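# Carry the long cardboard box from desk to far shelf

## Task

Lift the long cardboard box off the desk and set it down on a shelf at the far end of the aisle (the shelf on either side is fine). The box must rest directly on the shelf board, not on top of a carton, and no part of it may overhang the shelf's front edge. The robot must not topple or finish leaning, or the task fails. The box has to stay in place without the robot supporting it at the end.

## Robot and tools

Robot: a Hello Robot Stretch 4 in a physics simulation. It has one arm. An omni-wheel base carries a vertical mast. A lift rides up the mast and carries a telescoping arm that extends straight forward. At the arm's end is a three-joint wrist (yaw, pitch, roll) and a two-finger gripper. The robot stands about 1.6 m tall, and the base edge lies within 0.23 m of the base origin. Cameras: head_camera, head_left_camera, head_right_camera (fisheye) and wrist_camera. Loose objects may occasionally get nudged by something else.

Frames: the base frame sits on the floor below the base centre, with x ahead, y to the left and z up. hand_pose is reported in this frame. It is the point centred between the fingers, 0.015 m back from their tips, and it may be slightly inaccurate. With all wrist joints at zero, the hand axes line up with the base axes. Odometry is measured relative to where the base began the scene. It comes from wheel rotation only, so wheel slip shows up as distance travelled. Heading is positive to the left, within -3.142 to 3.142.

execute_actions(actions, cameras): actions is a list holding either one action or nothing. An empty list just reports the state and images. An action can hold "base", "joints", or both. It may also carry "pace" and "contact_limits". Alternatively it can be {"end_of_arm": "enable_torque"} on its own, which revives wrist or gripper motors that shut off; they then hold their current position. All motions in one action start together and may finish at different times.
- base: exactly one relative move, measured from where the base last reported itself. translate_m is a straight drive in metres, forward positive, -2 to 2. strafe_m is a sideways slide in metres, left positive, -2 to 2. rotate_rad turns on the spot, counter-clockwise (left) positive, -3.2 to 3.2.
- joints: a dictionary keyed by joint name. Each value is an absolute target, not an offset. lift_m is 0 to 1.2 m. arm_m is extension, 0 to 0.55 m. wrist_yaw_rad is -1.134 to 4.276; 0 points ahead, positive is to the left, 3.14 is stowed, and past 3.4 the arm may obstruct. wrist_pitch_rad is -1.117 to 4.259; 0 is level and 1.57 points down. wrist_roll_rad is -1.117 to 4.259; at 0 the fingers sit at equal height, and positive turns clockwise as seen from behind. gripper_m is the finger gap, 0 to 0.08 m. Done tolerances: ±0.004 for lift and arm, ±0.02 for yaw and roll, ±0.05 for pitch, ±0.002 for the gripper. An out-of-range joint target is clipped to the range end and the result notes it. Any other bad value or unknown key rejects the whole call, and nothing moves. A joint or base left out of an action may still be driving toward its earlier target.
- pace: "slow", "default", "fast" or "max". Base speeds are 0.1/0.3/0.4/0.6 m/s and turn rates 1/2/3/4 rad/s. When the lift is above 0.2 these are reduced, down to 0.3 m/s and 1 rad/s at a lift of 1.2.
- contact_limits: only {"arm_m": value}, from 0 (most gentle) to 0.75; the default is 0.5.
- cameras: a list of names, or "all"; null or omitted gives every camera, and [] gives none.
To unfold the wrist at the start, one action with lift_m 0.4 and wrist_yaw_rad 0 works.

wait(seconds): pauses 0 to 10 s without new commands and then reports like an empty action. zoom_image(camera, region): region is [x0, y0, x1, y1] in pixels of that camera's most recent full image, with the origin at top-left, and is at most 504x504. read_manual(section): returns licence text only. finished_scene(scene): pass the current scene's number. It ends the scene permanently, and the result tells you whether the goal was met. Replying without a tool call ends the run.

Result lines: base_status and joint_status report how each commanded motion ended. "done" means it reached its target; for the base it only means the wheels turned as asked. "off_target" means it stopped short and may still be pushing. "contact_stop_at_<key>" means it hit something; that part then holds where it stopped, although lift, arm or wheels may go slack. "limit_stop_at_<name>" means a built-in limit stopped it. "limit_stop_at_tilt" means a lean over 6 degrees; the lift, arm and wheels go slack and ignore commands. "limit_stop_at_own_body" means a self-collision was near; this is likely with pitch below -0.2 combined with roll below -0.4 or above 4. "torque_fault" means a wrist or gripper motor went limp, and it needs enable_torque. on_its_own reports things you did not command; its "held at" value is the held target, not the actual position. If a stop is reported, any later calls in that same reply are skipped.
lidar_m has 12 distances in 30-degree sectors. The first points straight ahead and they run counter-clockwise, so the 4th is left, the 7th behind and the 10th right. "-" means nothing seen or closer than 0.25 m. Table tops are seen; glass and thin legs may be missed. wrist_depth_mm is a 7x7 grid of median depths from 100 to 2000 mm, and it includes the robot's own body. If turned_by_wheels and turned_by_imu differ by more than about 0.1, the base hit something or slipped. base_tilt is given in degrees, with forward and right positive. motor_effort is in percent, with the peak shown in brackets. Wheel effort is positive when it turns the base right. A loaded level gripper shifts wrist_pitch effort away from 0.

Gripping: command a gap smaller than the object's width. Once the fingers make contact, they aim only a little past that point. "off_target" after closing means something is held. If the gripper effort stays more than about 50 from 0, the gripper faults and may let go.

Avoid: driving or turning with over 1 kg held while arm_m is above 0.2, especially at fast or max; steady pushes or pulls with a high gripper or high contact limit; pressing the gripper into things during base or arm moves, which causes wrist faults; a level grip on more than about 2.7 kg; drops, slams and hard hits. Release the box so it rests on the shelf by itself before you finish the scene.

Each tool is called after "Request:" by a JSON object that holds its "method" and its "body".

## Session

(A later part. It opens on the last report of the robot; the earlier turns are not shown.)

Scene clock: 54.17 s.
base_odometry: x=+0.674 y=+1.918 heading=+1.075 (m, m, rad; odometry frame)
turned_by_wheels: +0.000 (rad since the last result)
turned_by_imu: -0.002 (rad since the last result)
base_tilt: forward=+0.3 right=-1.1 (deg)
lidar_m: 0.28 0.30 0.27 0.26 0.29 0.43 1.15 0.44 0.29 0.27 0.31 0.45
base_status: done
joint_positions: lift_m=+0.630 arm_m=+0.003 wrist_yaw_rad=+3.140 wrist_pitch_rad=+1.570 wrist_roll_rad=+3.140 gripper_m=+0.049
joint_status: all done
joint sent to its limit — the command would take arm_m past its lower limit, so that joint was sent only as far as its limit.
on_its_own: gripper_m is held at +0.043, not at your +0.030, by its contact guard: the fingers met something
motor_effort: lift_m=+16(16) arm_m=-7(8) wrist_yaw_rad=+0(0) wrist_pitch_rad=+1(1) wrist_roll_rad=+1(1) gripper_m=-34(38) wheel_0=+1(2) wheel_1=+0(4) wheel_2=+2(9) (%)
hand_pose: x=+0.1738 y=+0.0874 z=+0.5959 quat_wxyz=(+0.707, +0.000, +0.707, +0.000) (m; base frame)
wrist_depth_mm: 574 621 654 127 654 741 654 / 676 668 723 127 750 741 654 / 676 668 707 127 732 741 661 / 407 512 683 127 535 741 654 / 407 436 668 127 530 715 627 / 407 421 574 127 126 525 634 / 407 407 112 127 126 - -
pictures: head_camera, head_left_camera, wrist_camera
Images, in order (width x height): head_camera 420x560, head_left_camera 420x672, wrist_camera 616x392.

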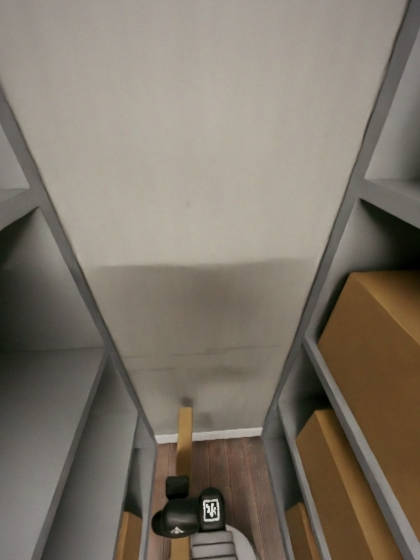

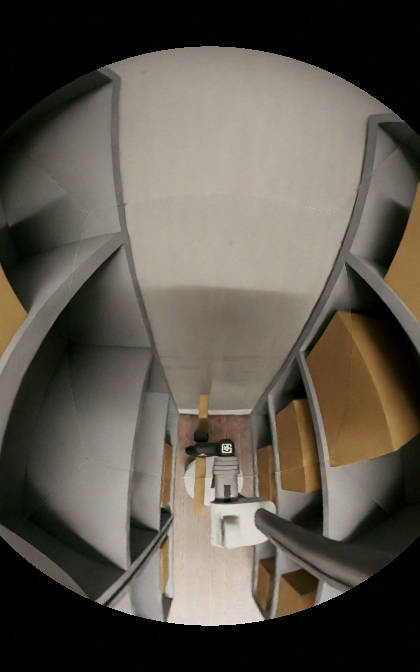

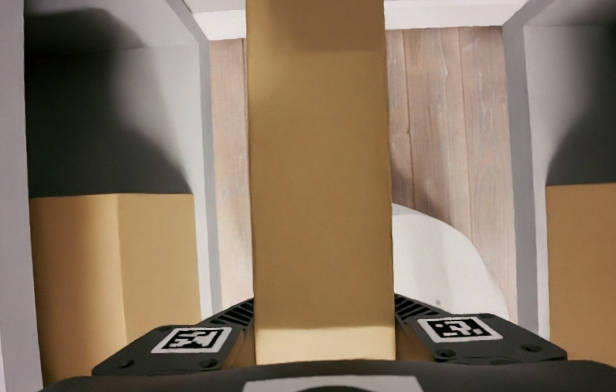

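Request:
{"method": "execute_actions", "body": {"actions": [{"base": {"rotate_rad": 0.81}, "joints": {"wrist_yaw_rad": 2.34}}], "cameras": ["head_left_camera", "wrist_camera"]}}

Scene clock: 57.30 s.
base_odometry: x=+0.674 y=+1.918 heading=+1.885 (m, m, rad; odometry frame)
turned_by_wheels: +0.810 (rad since the last result)
turned_by_imu: +0.799 (rad since the last result)
base_tilt: forward=+0.5 right=-1.2 (deg)
lidar_m: 0.27 0.25 0.25 0.25 0.60 0.56 0.34 0.29 0.29 0.36 0.54 0.38
base_status: done
joint_positions: lift_m=+0.630 arm_m=+0.003 wrist_yaw_rad=+2.340 wrist_pitch_rad=+1.570 wrist_roll_rad=+3.140 gripper_m=+0.049
joint_status: all done
on_its_own: gripper_m is held at +0.043, not at your +0.030, by its contact guard: the fingers met something
motor_effort: lift_m=+16(16) arm_m=-6(7) wrist_yaw_rad=+0(4) wrist_pitch_rad=-1(0) wrist_roll_rad=+2(2) gripper_m=-36(36) wheel_0=-1(5) wheel_1=+1(6) wheel_2=-1(9) (%)
hand_pose: x=+0.2365 y=+0.0610 z=+0.5959 quat_wxyz=(+0.651, +0.275, +0.652, -0.275) (m; base frame)
wrist_depth_mm: 218 216 668 127 732 732 732 / 216 216 668 127 741 741 732 / 218 216 404 127 741 732 732 / 216 216 402 127 525 525 723 / 216 217 402 127 525 530 525 / 217 216 216 127 127 530 521 / 218 217 112 127 126 - -
pictures: head_left_camera, wrist_camera
Images, in order (width x height): head_left_camera 420x672, wrist_camera 616x392.

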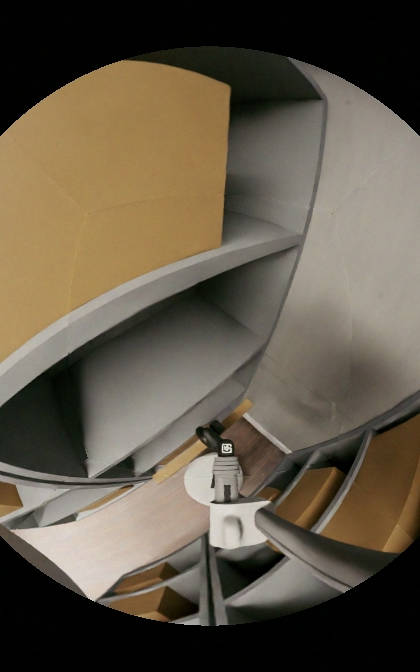

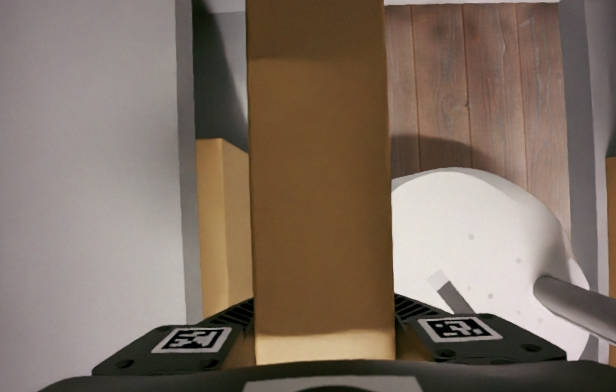

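Request:
{"method": "execute_actions", "body": {"actions": [{"joints": {"wrist_yaw_rad": 1.44, "wrist_roll_rad": 2.24}}], "cameras": []}}

Request:
{"method": "execute_actions", "body": {"actions": [{"base": {"rotate_rad": 0.78}, "joints": {"wrist_yaw_rad": 0.67}}]}}

Scene clock: 58.63 s.
base_odometry: x=+0.674 y=+1.918 heading=+1.885 (m, m, rad; odometry frame)
turned_by_wheels: +0.000 (rad since the last result)
turned_by_imu: +0.000 (rad since the last result)
base_tilt: forward=+0.3 right=-1.0 (deg)
lidar_m: 0.31 0.26 0.26 0.31 0.62 0.60 0.36 0.29 0.29 0.36 0.52 0.31
base_status: not commanded
joint_positions: lift_m=+0.630 arm_m=+0.003 wrist_yaw_rad=+1.440 wrist_pitch_rad=+1.570 wrist_roll_rad=+2.241 gripper_m=+0.049
joint_status: all done
on_its_own: gripper_m is held at +0.043, not at your +0.030, by its contact guard: the fingers met something
motor_effort: lift_m=+16(16) arm_m=-6(7) wrist_yaw_rad=-1(5) wrist_pitch_rad=+1(0) wrist_roll_rad=-2(5) gripper_m=-36(34) wheel_0=-1(1) wheel_1=+1(1) wheel_2=-1(1) (%)
hand_pose: x=+0.2605 y=-0.0112 z=+0.5959 quat_wxyz=(+0.651, +0.276, +0.651, -0.275) (m; base frame)
wrist_depth_mm: 217 226 585 127 634 715 668 / 218 225 668 127 741 732 699 / 218 224 676 127 732 732 715 / 219 221 676 127 564 741 723 / 219 218 436 127 525 530 691 / 217 218 404 127 127 525 535 / 218 217 112 127 126 - -
pictures: none
No camera images: the call's "cameras" was empty. Leave "cameras" out to get every camera's image.

Scene clock: 60.17 s.
base_odometry: x=+0.674 y=+1.918 heading=+2.665 (m, m, rad; odometry frame)
turned_by_wheels: +0.780 (rad since the last result)
turned_by_imu: +0.770 (rad since the last result)
base_tilt: forward=+0.0 right=-1.3 (deg)
lidar_m: 0.25 0.25 0.30 1.14 0.42 0.32 0.31 0.31 0.48 0.55 0.29 0.25
base_status: done
joint_positions: lift_m=+0.630 arm_m=+0.003 wrist_yaw_rad=+0.670 wrist_pitch_rad=+1.570 wrist_roll_rad=+2.240 gripper_m=+0.049
joint_status: all done
on_its_own: gripper_m is held at +0.043, not at your +0.030, by its contact guard: the fingers met something
motor_effort: lift_m=+16(16) arm_m=-7(7) wrist_yaw_rad=+0(6) wrist_pitch_rad=+0(1) wrist_roll_rad=-1(2) gripper_m=-36(33) wheel_0=+0(6) wheel_1=-1(4) wheel_2=+2(7) (%)
hand_pose: x=+0.2283 y=-0.0684 z=+0.5959 quat_wxyz=(+0.500, +0.500, +0.500, -0.499) (m; base frame)
wrist_depth_mm: 219 217 222 127 741 732 732 / 218 217 221 127 732 732 732 / 218 217 219 127 535 732 741 / 218 216 217 127 530 525 496 / 218 216 216 127 525 525 525 / 218 216 216 127 126 530 521 / 218 217 112 127 126 - -
pictures: head_camera, head_left_camera, head_right_camera, wrist_camera
Images, in order (width x height): head_camera 420x560, head_left_camera 420x672, head_right_camera 420x672, wrist_camera 616x392.

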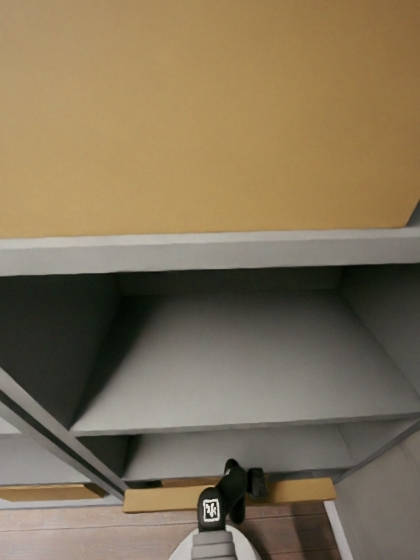

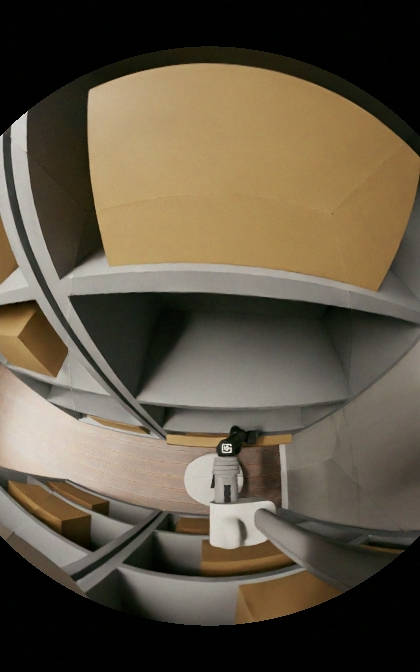

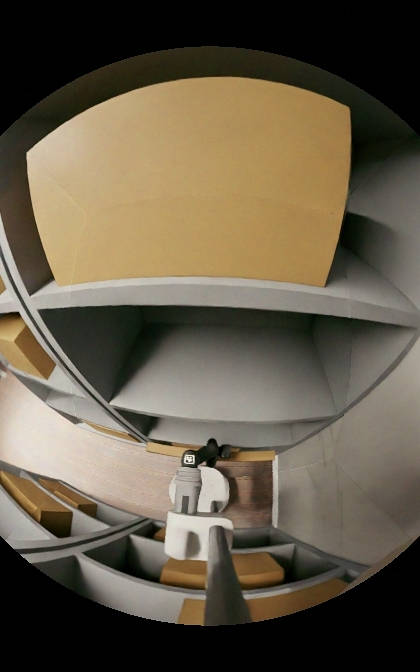

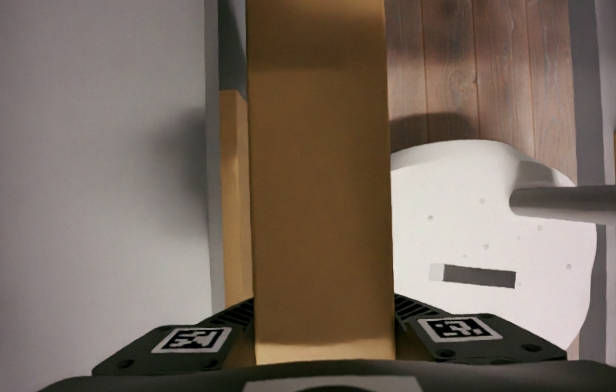

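Request:
{"method": "zoom_image", "body": {"camera": "head_camera", "region": [40, 400, 420, 560]}}

Region (40, 400, 420, 560) of head_camera's 420x560 image, scaled by 1.326, with more detail than that image has; it fills the top 212 rows of this view, and the rest is white.

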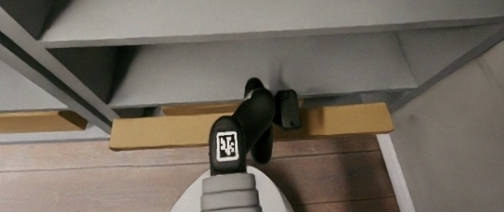

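Request:
{"method": "execute_actions", "body": {"actions": [{"base": {"strafe_m": -0.035}, "joints": {"lift_m": 0.612}}], "cameras": []}}

Request:
{"method": "execute_actions", "body": {"actions": [{"joints": {"arm_m": 0.2}, "contact_limits": {"arm_m": 0.25}, "pace": "slow"}], "cameras": ["head_camera", "wrist_camera"]}}

Scene clock: 62.13 s.
base_odometry: x=+0.690 y=+1.949 heading=+2.665 (m, m, rad; odometry frame)
turned_by_wheels: +0.000 (rad since the last result)
turned_by_imu: +0.000 (rad since the last result)
base_tilt: forward=+0.3 right=-1.1 (deg)
lidar_m: 0.25 0.25 0.27 1.14 0.44 0.30 0.29 0.33 0.44 0.51 0.28 0.25
base_status: done
joint_positions: lift_m=+0.612 arm_m=+0.003 wrist_yaw_rad=+0.670 wrist_pitch_rad=+1.570 wrist_roll_rad=+2.240 gripper_m=+0.049
joint_status: all done
on_its_own: gripper_m is held at +0.043, not at your +0.030, by its contact guard: the fingers met something
motor_effort: lift_m=+16(17) arm_m=-7(6) wrist_yaw_rad=+0(0) wrist_pitch_rad=+1(0) wrist_roll_rad=-1(0) gripper_m=-35(37) wheel_0=-1(2) wheel_1=+1(9) wheel_2=+0(2) (%)
hand_pose: x=+0.2283 y=-0.0684 z=+0.5779 quat_wxyz=(+0.500, +0.500, +0.500, -0.500) (m; base frame)
wrist_depth_mm: 200 199 220 127 715 707 715 / 200 199 218 127 715 723 715 / 200 199 216 127 521 525 723 / 200 200 213 127 512 508 480 / 199 199 209 127 512 504 504 / 200 199 198 127 126 508 508 / 200 199 112 127 126 - -
pictures: none
No camera images: the call's "cameras" was empty. Leave "cameras" out to get every camera's image.

Scene clock: 65.40 s.
base_odometry: x=+0.690 y=+1.949 heading=+2.665 (m, m, rad; odometry frame)
turned_by_wheels: +0.000 (rad since the last result)
turned_by_imu: +0.000 (rad since the last result)
base_tilt: forward=+0.3 right=-1.2 (deg)
lidar_m: 0.25 0.29 0.42 1.14 0.42 0.29 0.28 0.34 0.43 0.50 0.39 0.28
base_status: not commanded
joint_positions: lift_m=+0.612 arm_m=+0.199 wrist_yaw_rad=+0.670 wrist_pitch_rad=+1.570 wrist_roll_rad=+2.240 gripper_m=+0.049
joint_status: all done
on_its_own: gripper_m is held at +0.043, not at your +0.030, by its contact guard: the fingers met something
motor_effort: lift_m=+16(16) arm_m=+8(6) wrist_yaw_rad=+1(1) wrist_pitch_rad=+0(0) wrist_roll_rad=+0(0) gripper_m=-36(36) wheel_0=+0(0) wheel_1=+1(1) wheel_2=+0(0) (%)
contact_limits: arm_m 0.25
hand_pose: x=+0.4240 y=-0.0684 z=+0.5779 quat_wxyz=(+0.500, +0.500, +0.500, -0.500) (m; base frame)
wrist_depth_mm: 198 197 197 127 194 194 723 / 198 197 196 127 194 193 715 / 198 198 196 127 194 193 508 / 198 198 196 127 194 193 508 / 198 198 196 127 193 194 193 / 198 198 196 127 126 193 193 / 198 198 112 127 127 - -
pictures: head_camera, wrist_camera
Images, in order (width x height): head_camera 420x560, wrist_camera 616x392.

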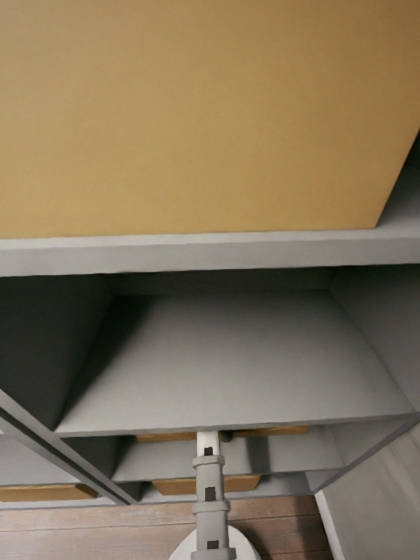

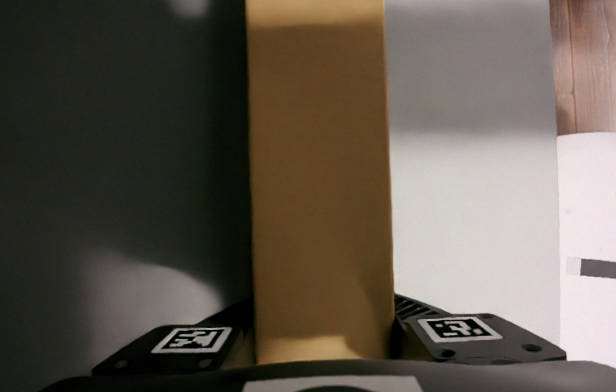

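Request:
{"method": "execute_actions", "body": {"actions": [{"joints": {"lift_m": 0.594}, "pace": "slow"}], "cameras": []}}

Scene clock: 66.47 s.
base_odometry: x=+0.690 y=+1.949 heading=+2.665 (m, m, rad; odometry frame)
turned_by_wheels: +0.000 (rad since the last result)
turned_by_imu: +0.000 (rad since the last result)
base_tilt: forward=+0.3 right=-1.2 (deg)
lidar_m: 0.25 0.26 0.42 1.18 0.43 0.31 0.29 0.32 0.48 0.50 0.40 0.29
base_status: not commanded
joint_positions: lift_m=+0.594 arm_m=+0.199 wrist_yaw_rad=+0.670 wrist_pitch_rad=+1.570 wrist_roll_rad=+2.240 gripper_m=+0.049
joint_status: all done
on_its_own: gripper_m is held at +0.043, not at your +0.030, by its contact guard: the fingers met something
motor_effort: lift_m=+16(15) arm_m=+7(7) wrist_yaw_rad=-1(0) wrist_pitch_rad=+0(1) wrist_roll_rad=-1(0) gripper_m=-38(36) wheel_0=+0(0) wheel_1=+1(1) wheel_2=+0(0) (%)
hand_pose: x=+0.4240 y=-0.0684 z=+0.5599 quat_wxyz=(+0.500, +0.500, +0.500, -0.500) (m; base frame)
wrist_depth_mm: 180 180 178 127 176 176 175 / 180 179 178 127 176 176 176 / 180 179 178 127 177 176 175 / 180 180 178 127 176 176 175 / 180 179 178 127 177 176 176 / 180 179 178 127 127 176 175 / 180 180 112 127 126 - -
pictures: none
No camera images: the call's "cameras" was empty. Leave "cameras" out to get every camera's image.

Depths match the original on-table values. Release.

Request:
{"method": "execute_actions", "body": {"actions": [{"joints": {"gripper_m": 0.08}}], "cameras": ["wrist_camera"]}}

Scene clock: 67.60 s.
base_odometry: x=+0.690 y=+1.949 heading=+2.665 (m, m, rad; odometry frame)
turned_by_wheels: +0.000 (rad since the last result)
turned_by_imu: +0.000 (rad since the last result)
base_tilt: forward=+0.3 right=-1.1 (deg)
lidar_m: 0.25 0.28 0.40 1.15 0.44 0.31 0.29 0.33 0.45 0.50 0.39 0.28
base_status: not commanded
joint_positions: lift_m=+0.594 arm_m=+0.199 wrist_yaw_rad=+0.670 wrist_pitch_rad=+1.570 wrist_roll_rad=+2.240 gripper_m=+0.080
joint_status: all done
motor_effort: lift_m=+16(16) arm_m=+8(8) wrist_yaw_rad=+0(1) wrist_pitch_rad=+0(0) wrist_roll_rad=+0(2) gripper_m=+2(35) wheel_0=+0(0) wheel_1=+1(1) wheel_2=+0(0) (%)
hand_pose: x=+0.4240 y=-0.0684 z=+0.5599 quat_wxyz=(+0.500, +0.500, +0.500, -0.500) (m; base frame)
wrist_depth_mm: 180 179 179 128 177 176 176 / 180 179 179 128 176 176 176 / 180 179 179 128 176 176 175 / 180 180 179 128 176 176 175 / 180 179 179 128 176 176 175 / 181 179 160 128 135 176 175 / 180 - 129 128 129 - -
pictures: wrist_camera
Images, in order (width x height): wrist_camera 616x392.

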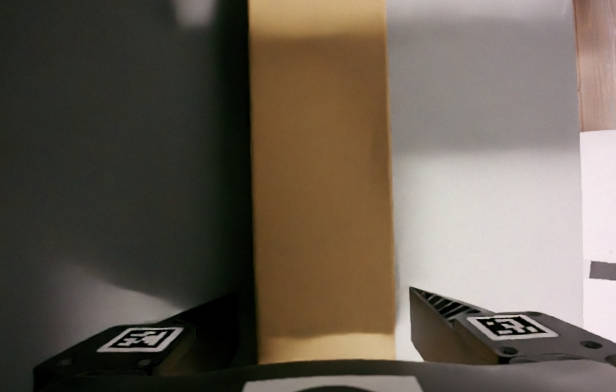

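Request:
{"method": "execute_actions", "body": {"actions": [{"joints": {"lift_m": 0.638}, "pace": "slow"}], "cameras": ["head_camera", "wrist_camera"]}}

Scene clock: 69.30 s.
base_odometry: x=+0.690 y=+1.949 heading=+2.665 (m, m, rad; odometry frame)
turned_by_wheels: +0.000 (rad since the last result)
turned_by_imu: +0.000 (rad since the last result)
base_tilt: forward=+0.3 right=-1.1 (deg)
lidar_m: 0.26 0.26 0.42 1.16 0.44 0.33 0.27 0.32 0.46 0.49 0.40 0.26
base_status: not commanded
joint_positions: lift_m=+0.638 arm_m=+0.199 wrist_yaw_rad=+0.670 wrist_pitch_rad=+1.570 wrist_roll_rad=+2.240 gripper_m=+0.080
joint_status: all done
motor_effort: lift_m=+24(25) arm_m=+8(7) wrist_yaw_rad=+0(1) wrist_pitch_rad=+1(0) wrist_roll_rad=+0(1) gripper_m=+1(1) wheel_0=+0(0) wheel_1=+1(1) wheel_2=+0(0) (%)
hand_pose: x=+0.4240 y=-0.0684 z=+0.6032 quat_wxyz=(+0.500, +0.500, +0.500, -0.500) (m; base frame)
wrist_depth_mm: 224 222 221 171 220 219 732 / 224 224 222 171 220 219 741 / 224 223 222 171 219 218 544 / 224 223 221 171 220 219 535 / 224 223 221 171 220 219 530 / 224 223 221 171 170 218 530 / 224 - 138 171 170 - -
pictures: head_camera, wrist_camera
Images, in order (width x height): head_camera 420x560, wrist_camera 616x392.

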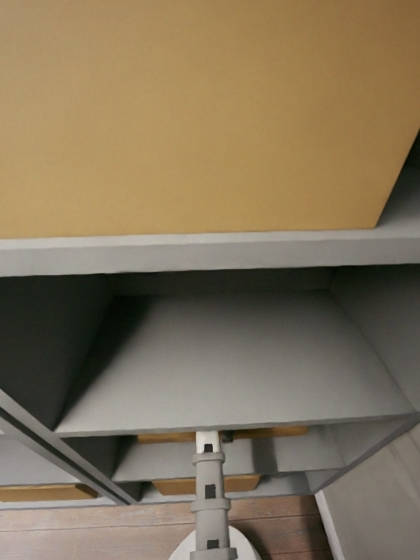

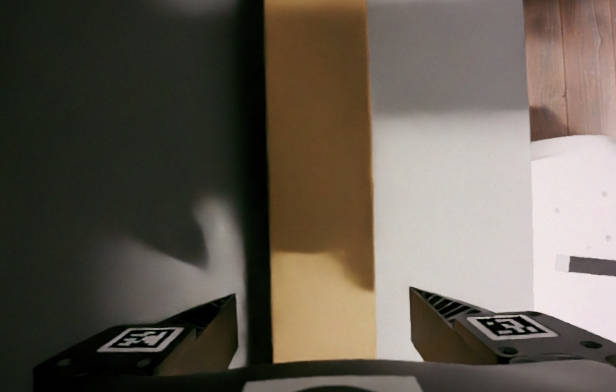

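Request:
{"method": "execute_actions", "body": {"actions": [{"joints": {"lift_m": 0.645}, "pace": "slow"}], "cameras": []}}

Request:
{"method": "execute_actions", "body": {"actions": [{"joints": {"arm_m": 0.01}, "contact_limits": {"arm_m": 0.25}}], "cameras": ["head_camera", "wrist_camera"]}}

Scene clock: 70.23 s.
base_odometry: x=+0.690 y=+1.949 heading=+2.665 (m, m, rad; odometry frame)
turned_by_wheels: +0.000 (rad since the last result)
turned_by_imu: +0.000 (rad since the last result)
base_tilt: forward=+0.6 right=-1.1 (deg)
lidar_m: 0.25 0.26 0.40 1.14 0.41 0.28 0.29 0.32 0.44 0.52 0.37 0.29
base_status: not commanded
joint_positions: lift_m=+0.645 arm_m=+0.199 wrist_yaw_rad=+0.670 wrist_pitch_rad=+1.570 wrist_roll_rad=+2.240 gripper_m=+0.080
joint_status: all done
motor_effort: lift_m=+25(27) arm_m=+7(7) wrist_yaw_rad=+1(1) wrist_pitch_rad=+1(0) wrist_roll_rad=-1(1) gripper_m=+1(1) wheel_0=+0(0) wheel_1=+1(1) wheel_2=+0(0) (%)
hand_pose: x=+0.4240 y=-0.0684 z=+0.6102 quat_wxyz=(+0.500, +0.500, +0.500, -0.500) (m; base frame)
wrist_depth_mm: 232 230 229 178 227 226 759 / 231 230 229 178 227 226 741 / 232 229 229 178 228 226 554 / 231 230 229 178 227 225 535 / 231 229 229 178 226 226 539 / 230 231 228 178 178 225 539 / 232 - 138 178 178 - -
pictures: none
No camera images: the call's "cameras" was empty. Leave "cameras" out to get every camera's image.

Scene clock: 71.90 s.
base_odometry: x=+0.690 y=+1.949 heading=+2.665 (m, m, rad; odometry frame)
turned_by_wheels: +0.000 (rad since the last result)
turned_by_imu: +0.000 (rad since the last result)
base_tilt: forward=+0.4 right=-1.0 (deg)
lidar_m: 0.27 0.28 0.42 1.12 0.42 0.31 0.29 0.33 0.47 0.48 0.39 0.28
base_status: not commanded
joint_positions: lift_m=+0.645 arm_m=+0.011 wrist_yaw_rad=+0.670 wrist_pitch_rad=+1.570 wrist_roll_rad=+2.240 gripper_m=+0.080
joint_status: all done
motor_effort: lift_m=+24(25) arm_m=-7(6) wrist_yaw_rad=+1(0) wrist_pitch_rad=+0(0) wrist_roll_rad=-1(0) gripper_m=+0(0) wheel_0=+0(0) wheel_1=+1(1) wheel_2=+0(0) (%)
contact_limits: arm_m 0.25
hand_pose: x=+0.2366 y=-0.0684 z=+0.6102 quat_wxyz=(+0.500, +0.500, +0.500, -0.500) (m; base frame)
wrist_depth_mm: 215 232 230 750 759 741 750 / 215 231 230 759 750 750 750 / 214 231 230 750 759 750 750 / 213 232 231 750 539 544 480 / 211 231 231 750 539 544 530 / 210 232 230 768 549 539 535 / 193 - 138 759 544 - -
pictures: head_camera, wrist_camera
Images, in order (width x height): head_camera 420x560, wrist_camera 616x392.

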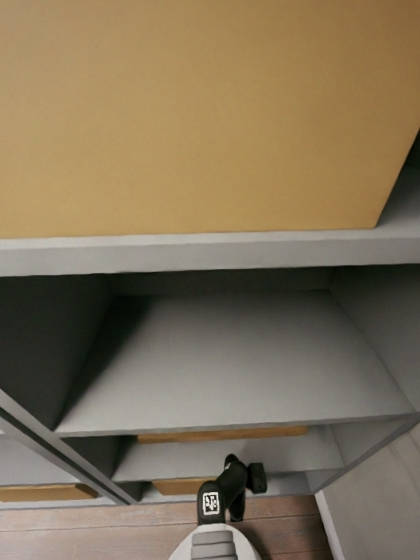

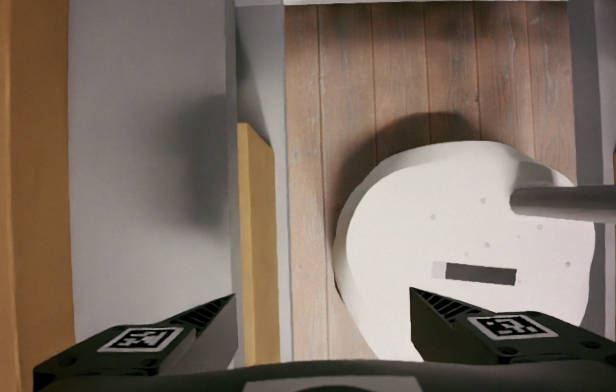

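The box sits about 10 cm inside the shelf edge.

Request:
{"method": "finished_scene", "body": {"scene": 1}}

The scene is finished: the task was done.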